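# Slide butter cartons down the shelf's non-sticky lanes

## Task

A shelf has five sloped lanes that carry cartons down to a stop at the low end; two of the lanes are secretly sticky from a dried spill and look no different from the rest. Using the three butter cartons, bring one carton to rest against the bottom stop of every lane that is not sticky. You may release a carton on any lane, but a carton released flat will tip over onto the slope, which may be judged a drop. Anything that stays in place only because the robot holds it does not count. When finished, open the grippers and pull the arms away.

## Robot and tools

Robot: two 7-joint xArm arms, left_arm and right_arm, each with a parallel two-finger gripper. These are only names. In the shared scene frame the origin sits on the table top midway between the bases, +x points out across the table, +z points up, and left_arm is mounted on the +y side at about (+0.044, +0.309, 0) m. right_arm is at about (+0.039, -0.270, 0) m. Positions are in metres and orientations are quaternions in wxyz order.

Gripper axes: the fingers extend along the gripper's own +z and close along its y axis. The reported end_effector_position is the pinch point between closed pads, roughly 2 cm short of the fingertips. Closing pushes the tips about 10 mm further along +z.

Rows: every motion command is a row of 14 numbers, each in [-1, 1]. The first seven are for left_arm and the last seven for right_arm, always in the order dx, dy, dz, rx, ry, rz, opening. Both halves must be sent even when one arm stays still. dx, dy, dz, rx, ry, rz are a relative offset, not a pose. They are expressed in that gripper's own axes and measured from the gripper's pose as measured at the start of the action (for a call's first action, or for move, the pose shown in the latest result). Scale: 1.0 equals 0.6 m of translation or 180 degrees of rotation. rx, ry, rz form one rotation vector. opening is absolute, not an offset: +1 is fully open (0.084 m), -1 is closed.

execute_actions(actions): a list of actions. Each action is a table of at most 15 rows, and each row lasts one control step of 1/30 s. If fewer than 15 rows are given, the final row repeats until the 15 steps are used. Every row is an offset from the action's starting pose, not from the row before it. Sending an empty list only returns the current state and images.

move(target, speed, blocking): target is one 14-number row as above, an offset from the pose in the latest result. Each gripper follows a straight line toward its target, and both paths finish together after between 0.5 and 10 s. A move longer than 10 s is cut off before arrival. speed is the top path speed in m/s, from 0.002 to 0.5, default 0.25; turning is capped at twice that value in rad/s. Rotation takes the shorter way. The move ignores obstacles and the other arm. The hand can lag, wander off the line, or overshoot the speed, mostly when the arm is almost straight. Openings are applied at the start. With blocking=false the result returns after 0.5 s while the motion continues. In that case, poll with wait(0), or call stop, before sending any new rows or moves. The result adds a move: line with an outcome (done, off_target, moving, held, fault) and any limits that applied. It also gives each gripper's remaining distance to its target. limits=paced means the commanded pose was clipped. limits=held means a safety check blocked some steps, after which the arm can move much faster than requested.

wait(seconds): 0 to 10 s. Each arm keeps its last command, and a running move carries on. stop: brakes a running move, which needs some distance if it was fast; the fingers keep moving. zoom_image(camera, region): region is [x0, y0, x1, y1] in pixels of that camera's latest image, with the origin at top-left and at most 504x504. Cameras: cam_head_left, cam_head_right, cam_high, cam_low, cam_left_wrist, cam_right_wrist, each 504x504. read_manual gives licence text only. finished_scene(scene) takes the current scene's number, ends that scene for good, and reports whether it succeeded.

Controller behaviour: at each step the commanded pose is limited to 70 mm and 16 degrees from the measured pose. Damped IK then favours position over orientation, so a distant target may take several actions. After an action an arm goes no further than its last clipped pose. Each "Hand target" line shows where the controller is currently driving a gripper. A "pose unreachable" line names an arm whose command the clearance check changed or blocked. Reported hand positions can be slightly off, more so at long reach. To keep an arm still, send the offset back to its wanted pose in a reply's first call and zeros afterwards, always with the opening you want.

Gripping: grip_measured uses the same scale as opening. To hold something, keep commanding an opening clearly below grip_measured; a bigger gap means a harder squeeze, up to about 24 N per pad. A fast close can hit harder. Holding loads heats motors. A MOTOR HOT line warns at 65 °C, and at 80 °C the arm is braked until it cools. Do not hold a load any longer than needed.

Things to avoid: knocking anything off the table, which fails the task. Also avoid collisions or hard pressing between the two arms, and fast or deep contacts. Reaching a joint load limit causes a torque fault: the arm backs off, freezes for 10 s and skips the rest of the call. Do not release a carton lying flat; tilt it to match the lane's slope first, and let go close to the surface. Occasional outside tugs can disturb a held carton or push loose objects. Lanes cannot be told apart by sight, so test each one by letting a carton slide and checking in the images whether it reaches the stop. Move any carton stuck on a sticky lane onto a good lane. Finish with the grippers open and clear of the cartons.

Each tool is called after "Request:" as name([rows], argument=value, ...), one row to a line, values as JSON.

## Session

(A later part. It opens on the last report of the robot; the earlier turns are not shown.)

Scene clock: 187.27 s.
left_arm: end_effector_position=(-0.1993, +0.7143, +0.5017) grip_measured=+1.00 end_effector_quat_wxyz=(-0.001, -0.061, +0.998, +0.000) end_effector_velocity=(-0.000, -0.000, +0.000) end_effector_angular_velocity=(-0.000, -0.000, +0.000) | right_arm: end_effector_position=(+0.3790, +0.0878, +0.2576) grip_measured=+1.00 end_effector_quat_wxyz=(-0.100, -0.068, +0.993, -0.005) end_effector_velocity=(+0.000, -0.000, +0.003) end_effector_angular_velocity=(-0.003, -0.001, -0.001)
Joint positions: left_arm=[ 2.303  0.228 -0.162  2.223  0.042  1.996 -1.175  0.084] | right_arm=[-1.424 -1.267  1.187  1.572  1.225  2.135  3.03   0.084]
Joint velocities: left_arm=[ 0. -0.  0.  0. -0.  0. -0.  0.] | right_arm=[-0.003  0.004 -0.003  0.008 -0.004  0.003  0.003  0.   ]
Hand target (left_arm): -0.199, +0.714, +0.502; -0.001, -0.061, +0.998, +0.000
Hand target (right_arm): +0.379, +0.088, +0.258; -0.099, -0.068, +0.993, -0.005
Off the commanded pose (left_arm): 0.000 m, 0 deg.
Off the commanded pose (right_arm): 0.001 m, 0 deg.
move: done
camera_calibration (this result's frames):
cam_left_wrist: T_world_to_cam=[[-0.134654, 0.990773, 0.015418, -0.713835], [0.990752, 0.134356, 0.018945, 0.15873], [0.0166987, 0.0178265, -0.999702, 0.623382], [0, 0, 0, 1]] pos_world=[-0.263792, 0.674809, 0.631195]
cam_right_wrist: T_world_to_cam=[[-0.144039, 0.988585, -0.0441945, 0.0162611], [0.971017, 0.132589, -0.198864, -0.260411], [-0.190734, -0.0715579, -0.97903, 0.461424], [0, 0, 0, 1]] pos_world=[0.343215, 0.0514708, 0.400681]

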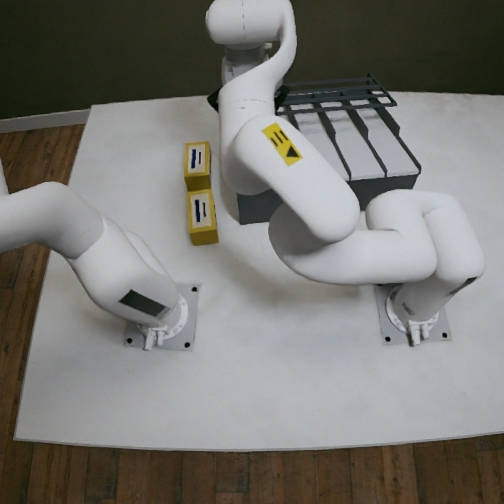

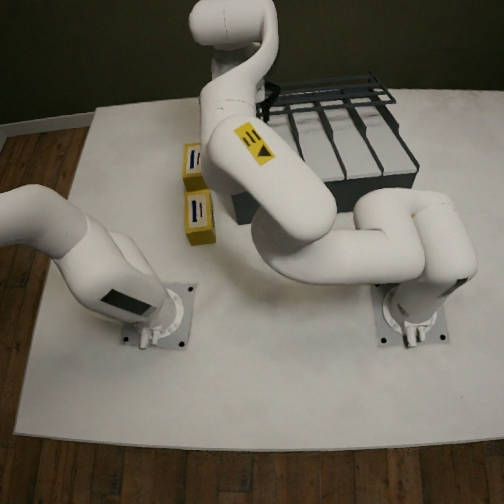

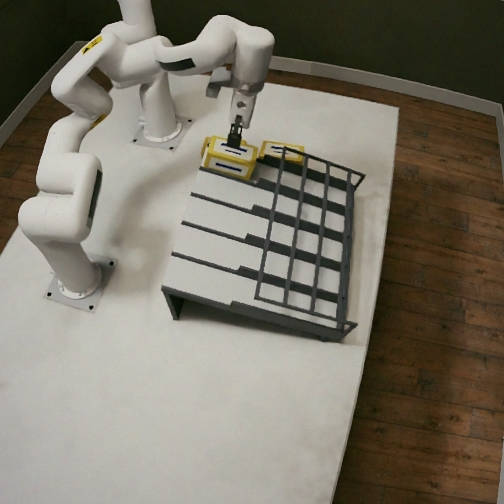

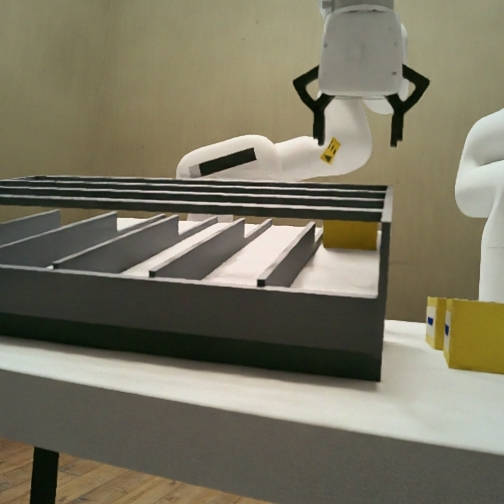

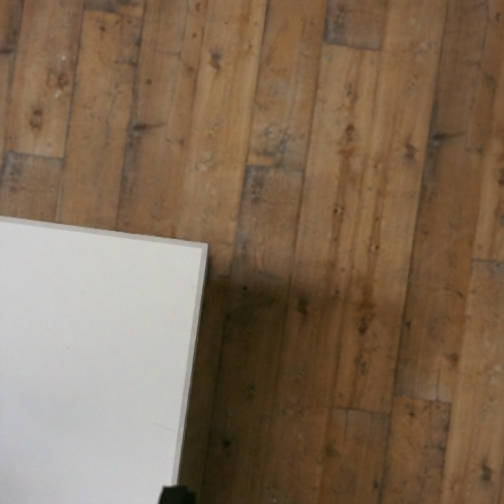

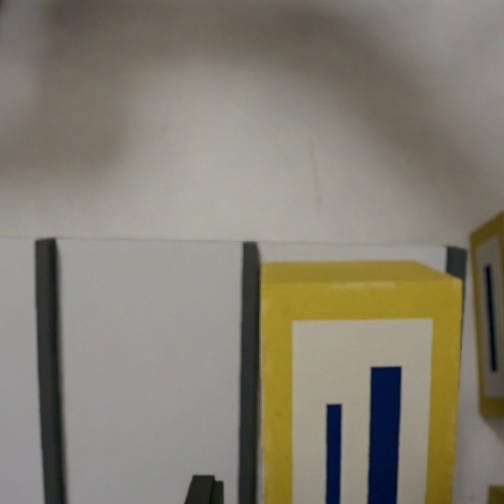

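Request:
move(target=[0,0,0,0,0,0,1,0,0,0.128,0,0,0,1], speed=0.1)

Request:
move(target=[0,0,0,0,0,0,1,0,0,0,0,0,0,0])

Request:
move(target=[0,0,0,0,0,0,1,0,0,-0.07,0,0,0,0], speed=0.08)

Request:
move(target=[0,0,0,0,0,0,1,0,-0.14,0,0,0.012,0,0], speed=0.1)

Request:
move(target=[0,0,0,0,0,0,1,0,0,0.068,0,0,0,0], speed=0.03)

Scene clock: 200.70 s.
left_arm: end_effector_position=(-0.1993, +0.7143, +0.5017) grip_measured=+1.00 end_effector_quat_wxyz=(-0.001, -0.061, +0.998, +0.000) end_effector_velocity=(-0.000, -0.000, +0.000) end_effector_angular_velocity=(+0.000, +0.002, +0.000) | right_arm: end_effector_position=(+0.3640, +0.0857, +0.1829) grip_measured=+1.00 end_effector_quat_wxyz=(-0.099, -0.068, +0.993, -0.005) end_effector_velocity=(-0.001, +0.000, -0.003) end_effector_angular_velocity=(+0.000, +0.002, +0.000)
Joint positions: left_arm=[ 2.303  0.228 -0.162  2.223  0.042  1.996 -1.175  0.084] | right_arm=[-1.315 -1.396  1.25   1.367  1.3    2.04   2.992  0.084]
Joint velocities: left_arm=[-0.    -0.    -0.     0.001  0.001 -0.     0.    -0.   ] | right_arm=[ 0.002 -0.003  0.004 -0.005  0.003 -0.002 -0.001 -0.   ]
Hand target (left_arm): -0.199, +0.714, +0.502; -0.001, -0.061, +0.998, +0.000
Hand target (right_arm): +0.364, +0.086, +0.182; -0.099, -0.068, +0.993, -0.005
Off the commanded pose (left_arm): 0.000 m, 0 deg.
Off the commanded pose (right_arm): 0.001 m, 0 deg.
move: done
camera_calibration (this result's frames):
cam_left_wrist: T_world_to_cam=[[-0.134654, 0.990773, 0.015418, -0.713835], [0.990752, 0.134356, 0.018945, 0.15873], [0.0166987, 0.0178264, -0.999702, 0.623382], [0, 0, 0, 1]] pos_world=[-0.263792, 0.674809, 0.631195]
cam_right_wrist: T_world_to_cam=[[-0.143433, 0.98866, -0.0444764, 0.0127007], [0.971308, 0.132016, -0.19782, -0.260701], [-0.189705, -0.0715741, -0.979229, 0.384975], [0, 0, 0, 1]] pos_world=[0.328074, 0.0494144, 0.325972]

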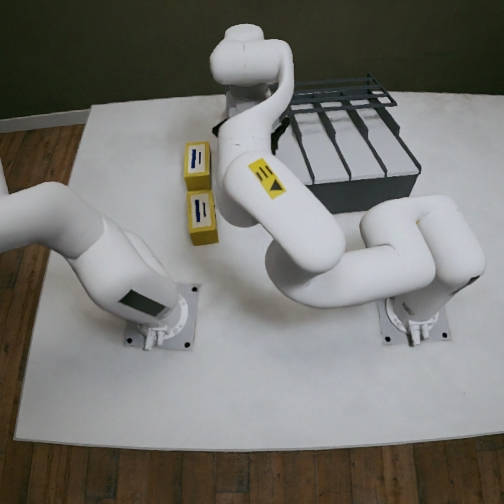

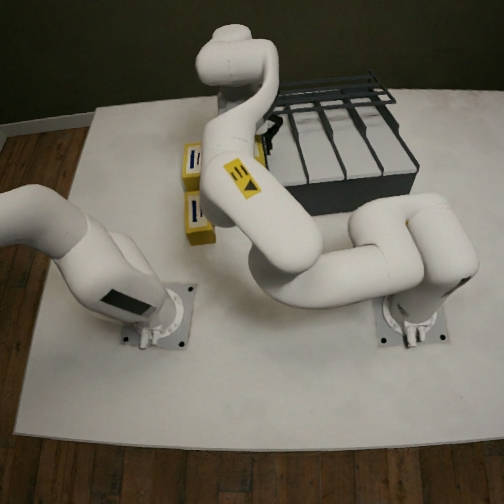

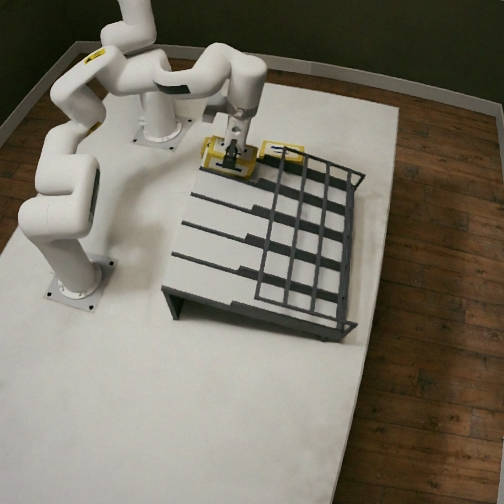

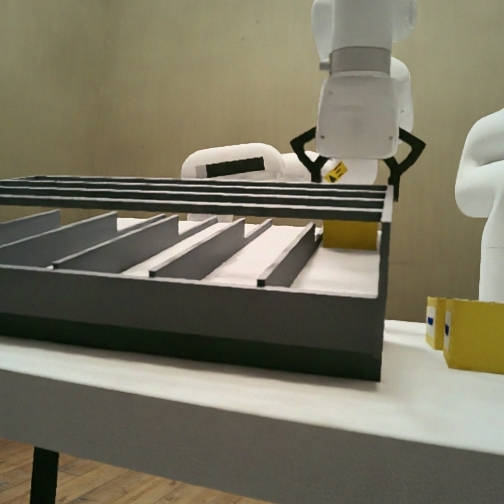

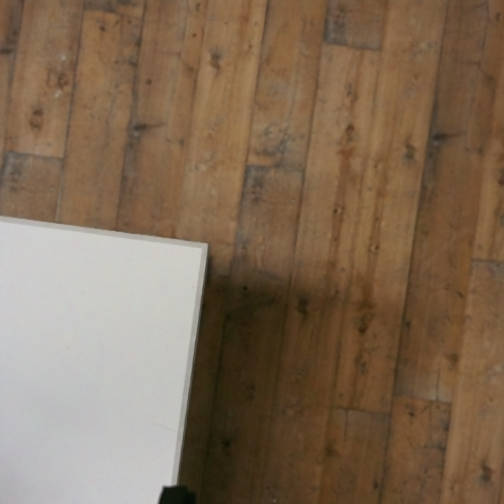

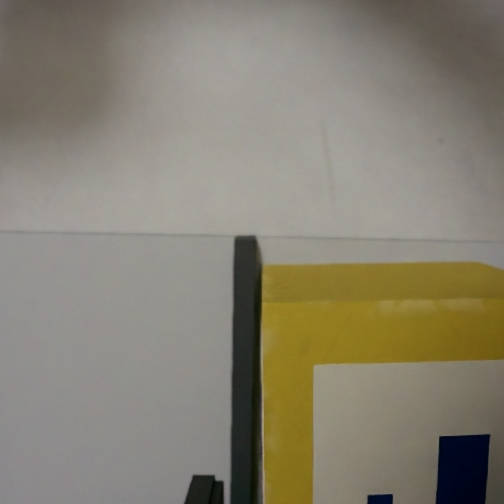

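Scene clock: 201.20 s.
left_arm: end_effector_position=(-0.1993, +0.7143, +0.5017) grip_measured=+1.00 end_effector_quat_wxyz=(-0.001, -0.061, +0.998, +0.000) end_effector_velocity=(-0.000, -0.000, -0.000) end_effector_angular_velocity=(-0.000, -0.000, +0.001) | right_arm: end_effector_position=(+0.3642, +0.0855, +0.1830) grip_measured=+0.47 end_effector_quat_wxyz=(-0.099, -0.067, +0.993, -0.005) end_effector_velocity=(-0.000, -0.001, -0.000) end_effector_angular_velocity=(-0.002, +0.001, -0.001)
Joint positions: left_arm=[ 2.303  0.228 -0.162  2.223  0.042  1.996 -1.175  0.084] | right_arm=[-1.315 -1.396  1.25   1.367  1.299  2.04   2.992  0.064]
Joint velocities: left_arm=[ 0.001 -0.     0.    -0.     0.    -0.    -0.    -0.   ] | right_arm=[-0.    -0.     0.001  0.    -0.002  0.    -0.     0.   ]
Hand target (left_arm): -0.199, +0.714, +0.502; -0.001, -0.061, +0.998, +0.000
Hand target (right_arm): +0.364, +0.086, +0.183; -0.099, -0.068, +0.993, -0.005
Off the commanded pose (left_arm): 0.000 m, 0 deg.
Off the commanded pose (right_arm): 0.000 m, 0 deg.
move: done
camera_calibration (this result's frames):
cam_left_wrist: T_world_to_cam=[[-0.134654, 0.990773, 0.0154181, -0.713835], [0.990752, 0.134356, 0.018945, 0.15873], [0.0166987, 0.0178265, -0.999702, 0.623382], [0, 0, 0, 1]] pos_world=[-0.263792, 0.674809, 0.631195]
cam_right_wrist: T_world_to_cam=[[-0.142883, 0.988735, -0.0445775, 0.0127382], [0.971448, 0.131482, -0.197487, -0.260876], [-0.189401, -0.0715223, -0.979292, 0.385003], [0, 0, 0, 1]] pos_world=[0.328168, 0.049242, 0.326079]

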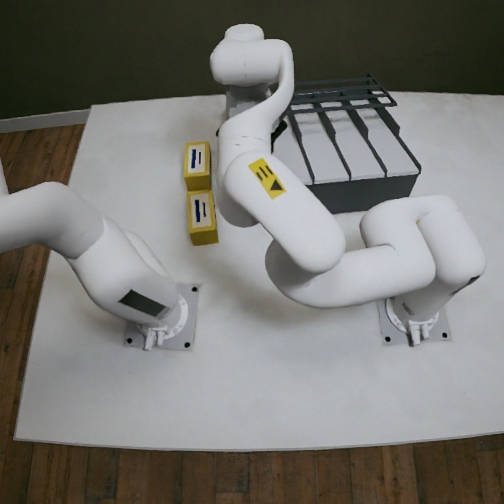

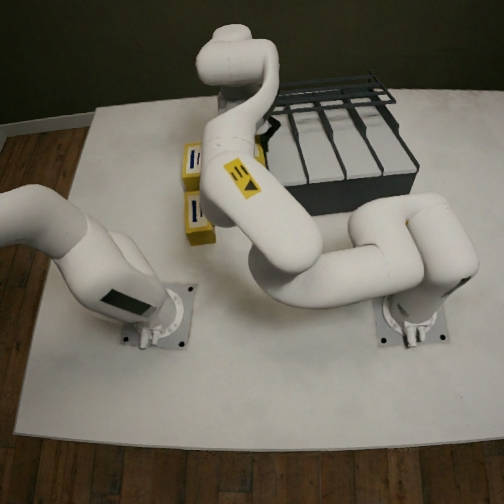

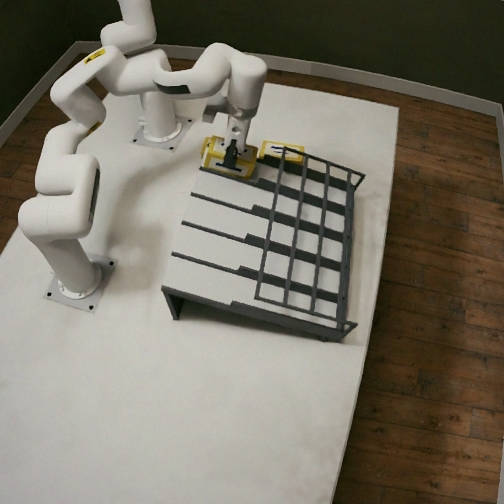

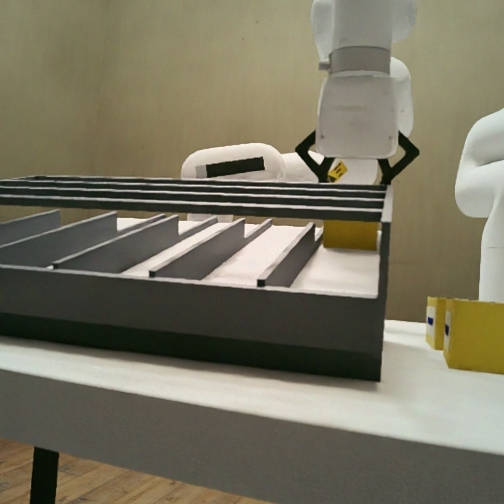

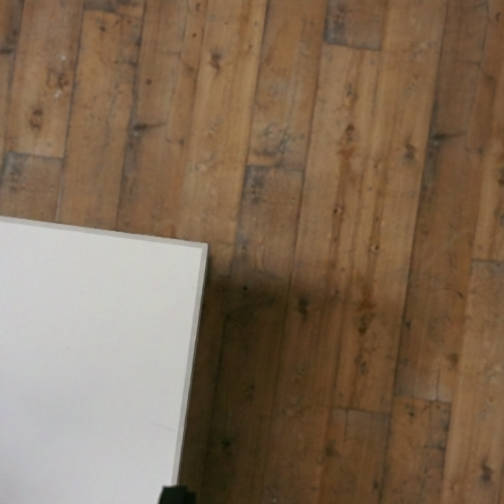

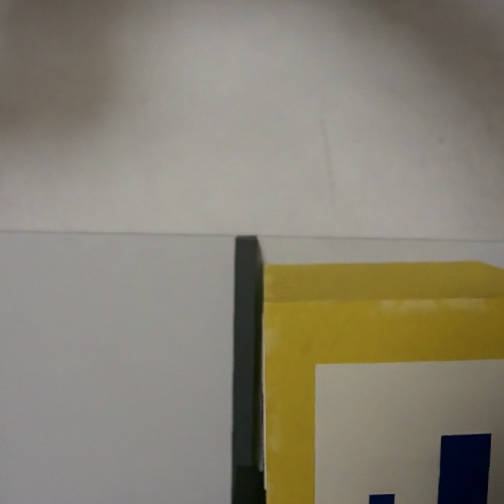

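Scene clock: 202.07 s.
left_arm: end_effector_position=(-0.1993, +0.7143, +0.5017) grip_measured=+1.00 end_effector_quat_wxyz=(-0.001, -0.061, +0.998, +0.000) end_effector_velocity=(+0.000, +0.000, -0.000) end_effector_angular_velocity=(-0.000, -0.001, -0.001) | right_arm: end_effector_position=(+0.3722, +0.0867, +0.2237) grip_measured=+0.47 end_effector_quat_wxyz=(-0.099, -0.068, +0.993, -0.005) end_effector_velocity=(+0.000, +0.000, +0.001) end_effector_angular_velocity=(-0.002, +0.000, +0.001)
Joint positions: left_arm=[ 2.303  0.228 -0.162  2.223  0.042  1.996 -1.175  0.084] | right_arm=[-1.371 -1.328  1.21   1.471  1.254  2.091  3.009  0.064]
Joint velocities: left_arm=[-0.001  0.     0.    -0.001 -0.001 -0.    -0.     0.   ] | right_arm=[-0.002  0.002 -0.001  0.005 -0.002  0.003  0.001  0.   ]
Hand target (left_arm): -0.199, +0.714, +0.502; -0.001, -0.061, +0.998, +0.000
Hand target (right_arm): +0.372, +0.087, +0.224; -0.099, -0.067, +0.993, -0.005
Off the commanded pose (left_arm): 0.000 m, 0 deg.
Off the commanded pose (right_arm): 0.001 m, 0 deg.
move: done
camera_calibration (this result's frames):
cam_left_wrist: T_world_to_cam=[[-0.134654, 0.990773, 0.0154178, -0.713834], [0.990752, 0.134356, 0.0189452, 0.15873], [0.0166989, 0.0178263, -0.999702, 0.623382], [0, 0, 0, 1]] pos_world=[-0.263792, 0.674809, 0.631195]
cam_right_wrist: T_world_to_cam=[[-0.143366, 0.988666, -0.0445596, 0.0147265], [0.971214, 0.131895, -0.198362, -0.260586], [-0.190237, -0.0717152, -0.979115, 0.426708], [0, 0, 0, 1]] pos_world=[0.336371, 0.0504117, 0.366762]

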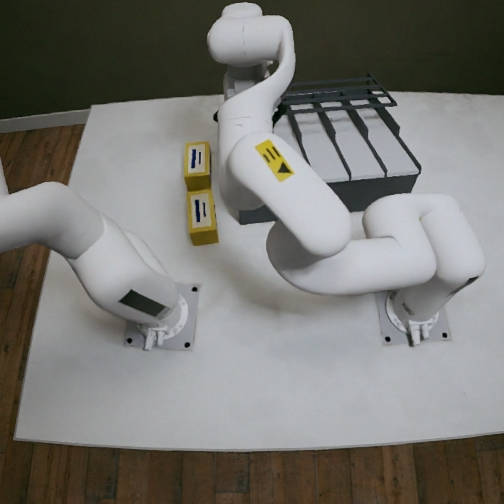

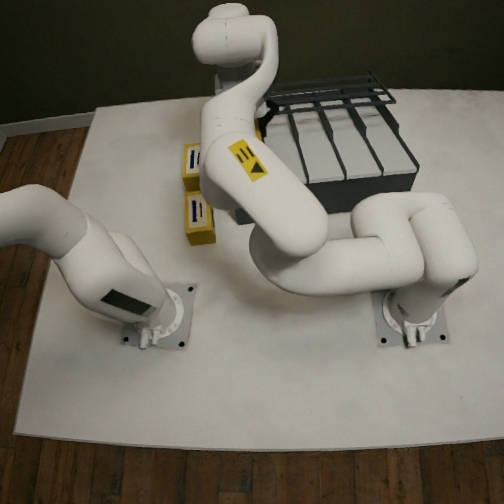

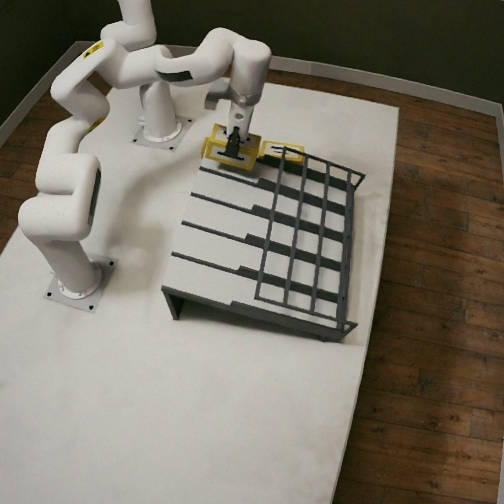

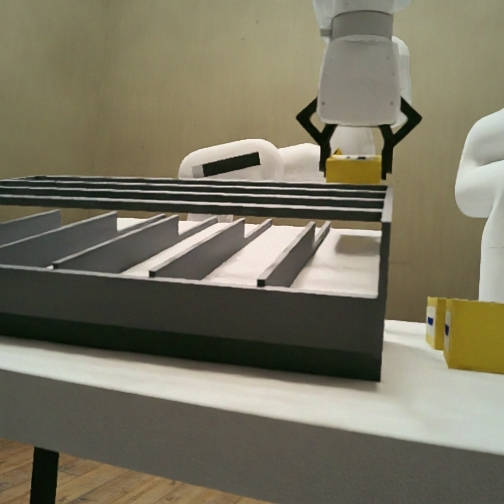

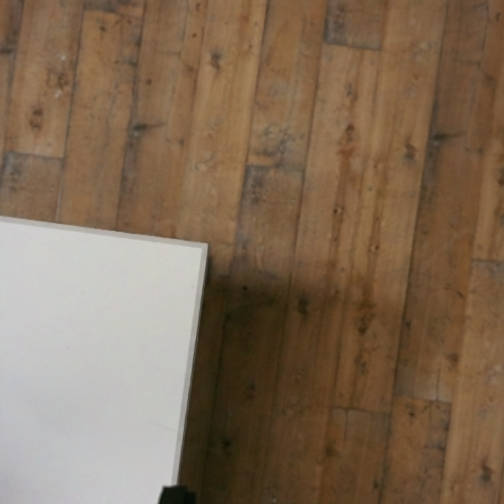

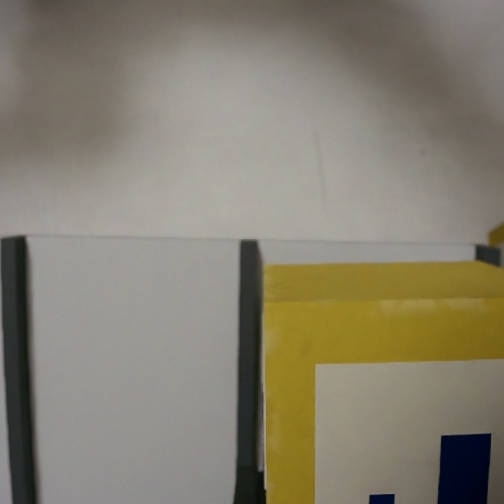

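Scene clock: 203.27 s.
left_arm: end_effector_position=(-0.1993, +0.7143, +0.5017) grip_measured=+1.00 end_effector_quat_wxyz=(-0.001, -0.061, +0.998, +0.000) end_effector_velocity=(-0.000, -0.000, +0.000) end_effector_angular_velocity=(-0.000, +0.000, +0.001) | right_arm: end_effector_position=(+0.3837, +0.0039, +0.2232) grip_measured=+0.47 end_effector_quat_wxyz=(-0.118, -0.068, +0.991, -0.007) end_effector_velocity=(-0.000, -0.002, -0.001) end_effector_angular_velocity=(+0.001, +0.003, -0.000)
Joint positions: left_arm=[ 2.303  0.228 -0.162  2.223  0.042  1.996 -1.175  0.084] | right_arm=[-1.415 -1.321  1.187  1.33   1.14   2.094  2.792  0.064]
Joint velocities: left_arm=[ 0.001 -0.    -0.    -0.     0.     0.    -0.     0.   ] | right_arm=[-0.001 -0.     0.    -0.004 -0.002  0.001 -0.005 -0.   ]
Hand target (left_arm): -0.199, +0.714, +0.502; -0.001, -0.061, +0.998, +0.000
Hand target (right_arm): +0.384, +0.003, +0.223; -0.118, -0.068, +0.991, -0.007
Off the commanded pose (left_arm): 0.000 m, 0 deg.
Off the commanded pose (right_arm): 0.001 m, 0 deg.
move: done
camera_calibration (this result's frames):
cam_left_wrist: T_world_to_cam=[[-0.134653, 0.990773, 0.0154181, -0.713835], [0.990752, 0.134356, 0.0189451, 0.15873], [0.0166988, 0.0178265, -0.999702, 0.623382], [0, 0, 0, 1]] pos_world=[-0.263792, 0.674809, 0.631195]
cam_right_wrist: T_world_to_cam=[[-0.146353, 0.988217, -0.0448089, 0.0994014], [0.962847, 0.131912, -0.235638, -0.249345], [-0.226951, -0.0776305, -0.970807, 0.434682], [0, 0, 0, 1]] pos_world=[0.35328, -0.0315941, 0.367691]

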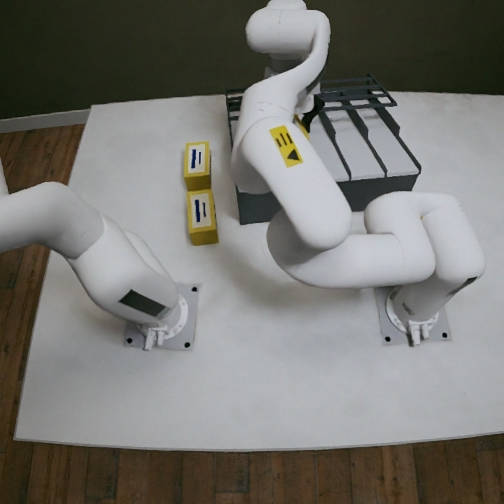

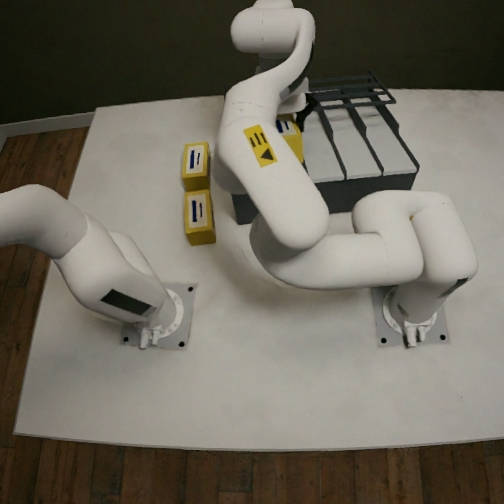

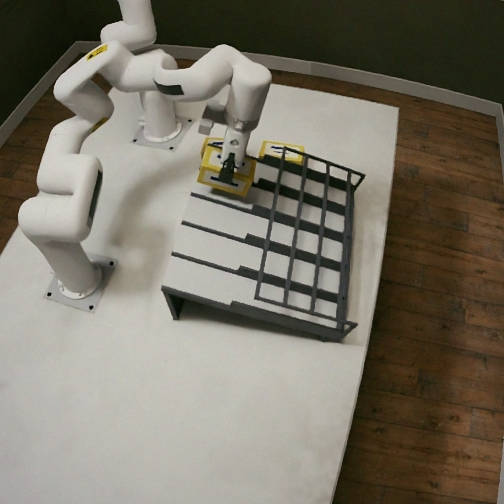

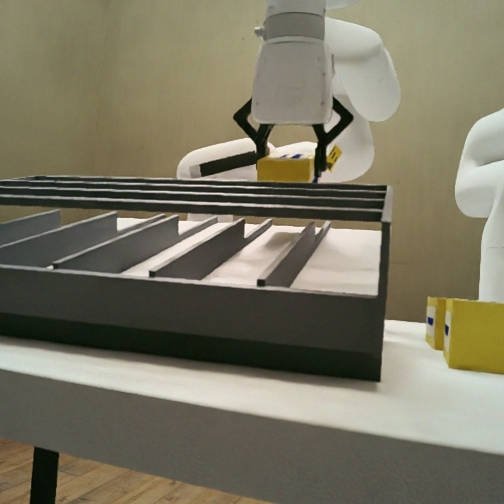

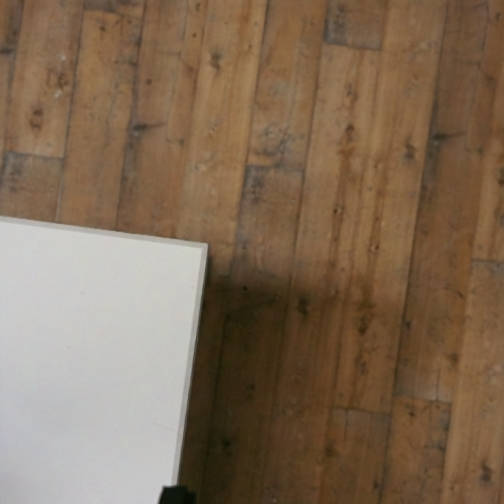

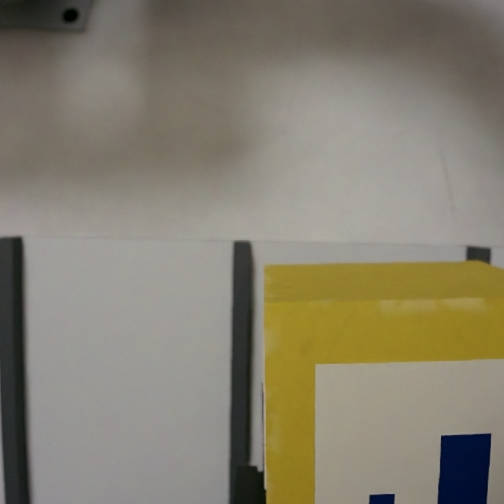

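Scene clock: 204.90 s.
left_arm: end_effector_position=(-0.1993, +0.7143, +0.5017) grip_measured=+1.00 end_effector_quat_wxyz=(-0.001, -0.061, +0.998, +0.000) end_effector_velocity=(-0.000, -0.000, +0.000) end_effector_angular_velocity=(+0.001, -0.000, +0.001) | right_arm: end_effector_position=(+0.3745, +0.0026, +0.1843) grip_measured=+0.47 end_effector_quat_wxyz=(-0.117, -0.068, +0.991, -0.007) end_effector_velocity=(-0.000, -0.001, -0.001) end_effector_angular_velocity=(-0.001, +0.000, -0.001)
Joint positions: left_arm=[ 2.303  0.228 -0.162  2.223  0.042  1.996 -1.175  0.084] | right_arm=[-1.36  -1.386  1.228  1.226  1.189  2.045  2.777  0.064]
Joint velocities: left_arm=[ 0.001 -0.    -0.     0.001 -0.001 -0.    -0.    -0.   ] | right_arm=[ 0.001 -0.002  0.002 -0.003  0.001 -0.002 -0.     0.   ]
Hand target (left_arm): -0.199, +0.714, +0.502; -0.001, -0.061, +0.998, +0.000
Hand target (right_arm): +0.374, +0.003, +0.184; -0.118, -0.068, +0.991, -0.007
Off the commanded pose (left_arm): 0.000 m, 0 deg.
Off the commanded pose (right_arm): 0.001 m, 0 deg.
move: done
camera_calibration (this result's frames):
cam_left_wrist: T_world_to_cam=[[-0.134654, 0.990773, 0.0154181, -0.713835], [0.990752, 0.134356, 0.0189451, 0.15873], [0.0166988, 0.0178266, -0.999702, 0.623382], [0, 0, 0, 1]] pos_world=[-0.263792, 0.674809, 0.631195]
cam_right_wrist: T_world_to_cam=[[-0.146098, 0.98825, -0.0449189, 0.0975142], [0.963342, 0.131795, -0.23367, -0.250023], [-0.225004, -0.0774111, -0.971278, 0.394149], [0, 0, 0, 1]] pos_world=[0.34379, -0.032905, 0.328786]

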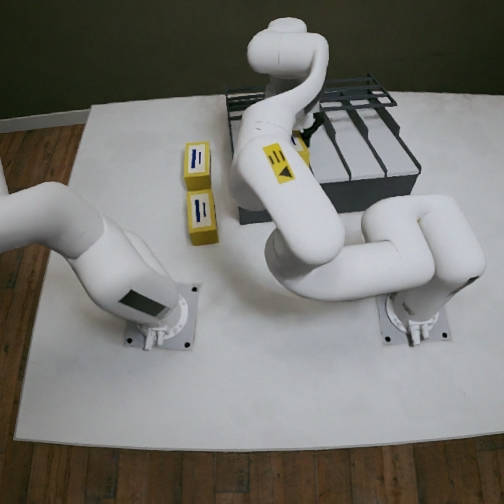

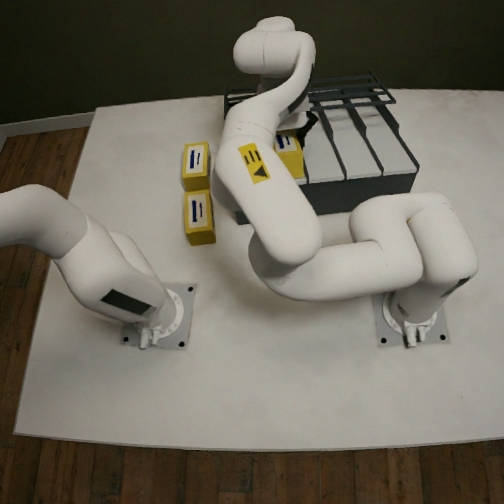

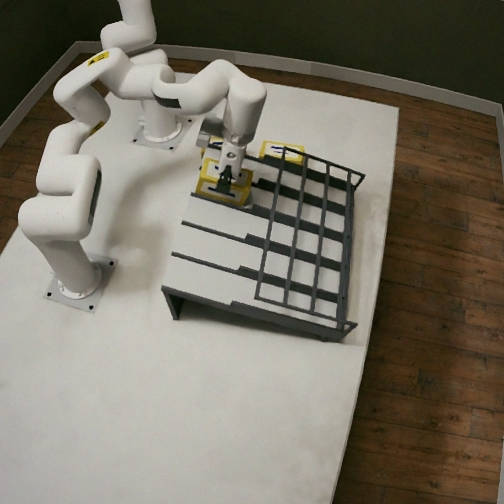

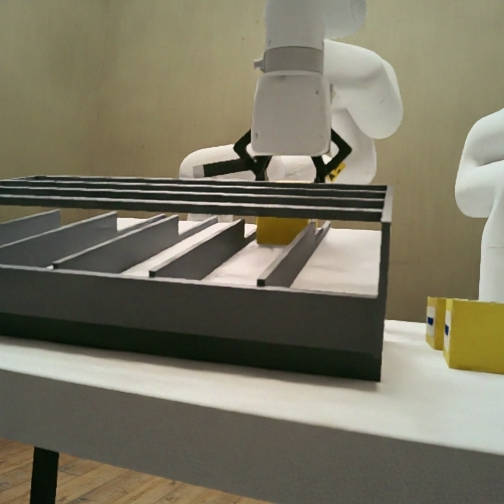

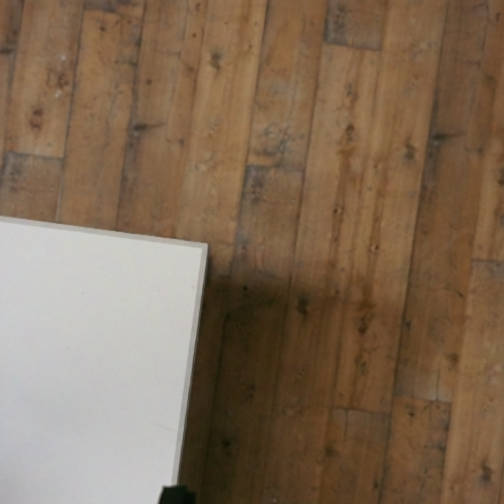

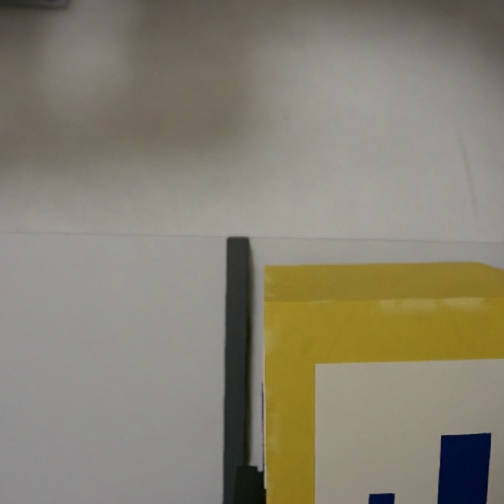

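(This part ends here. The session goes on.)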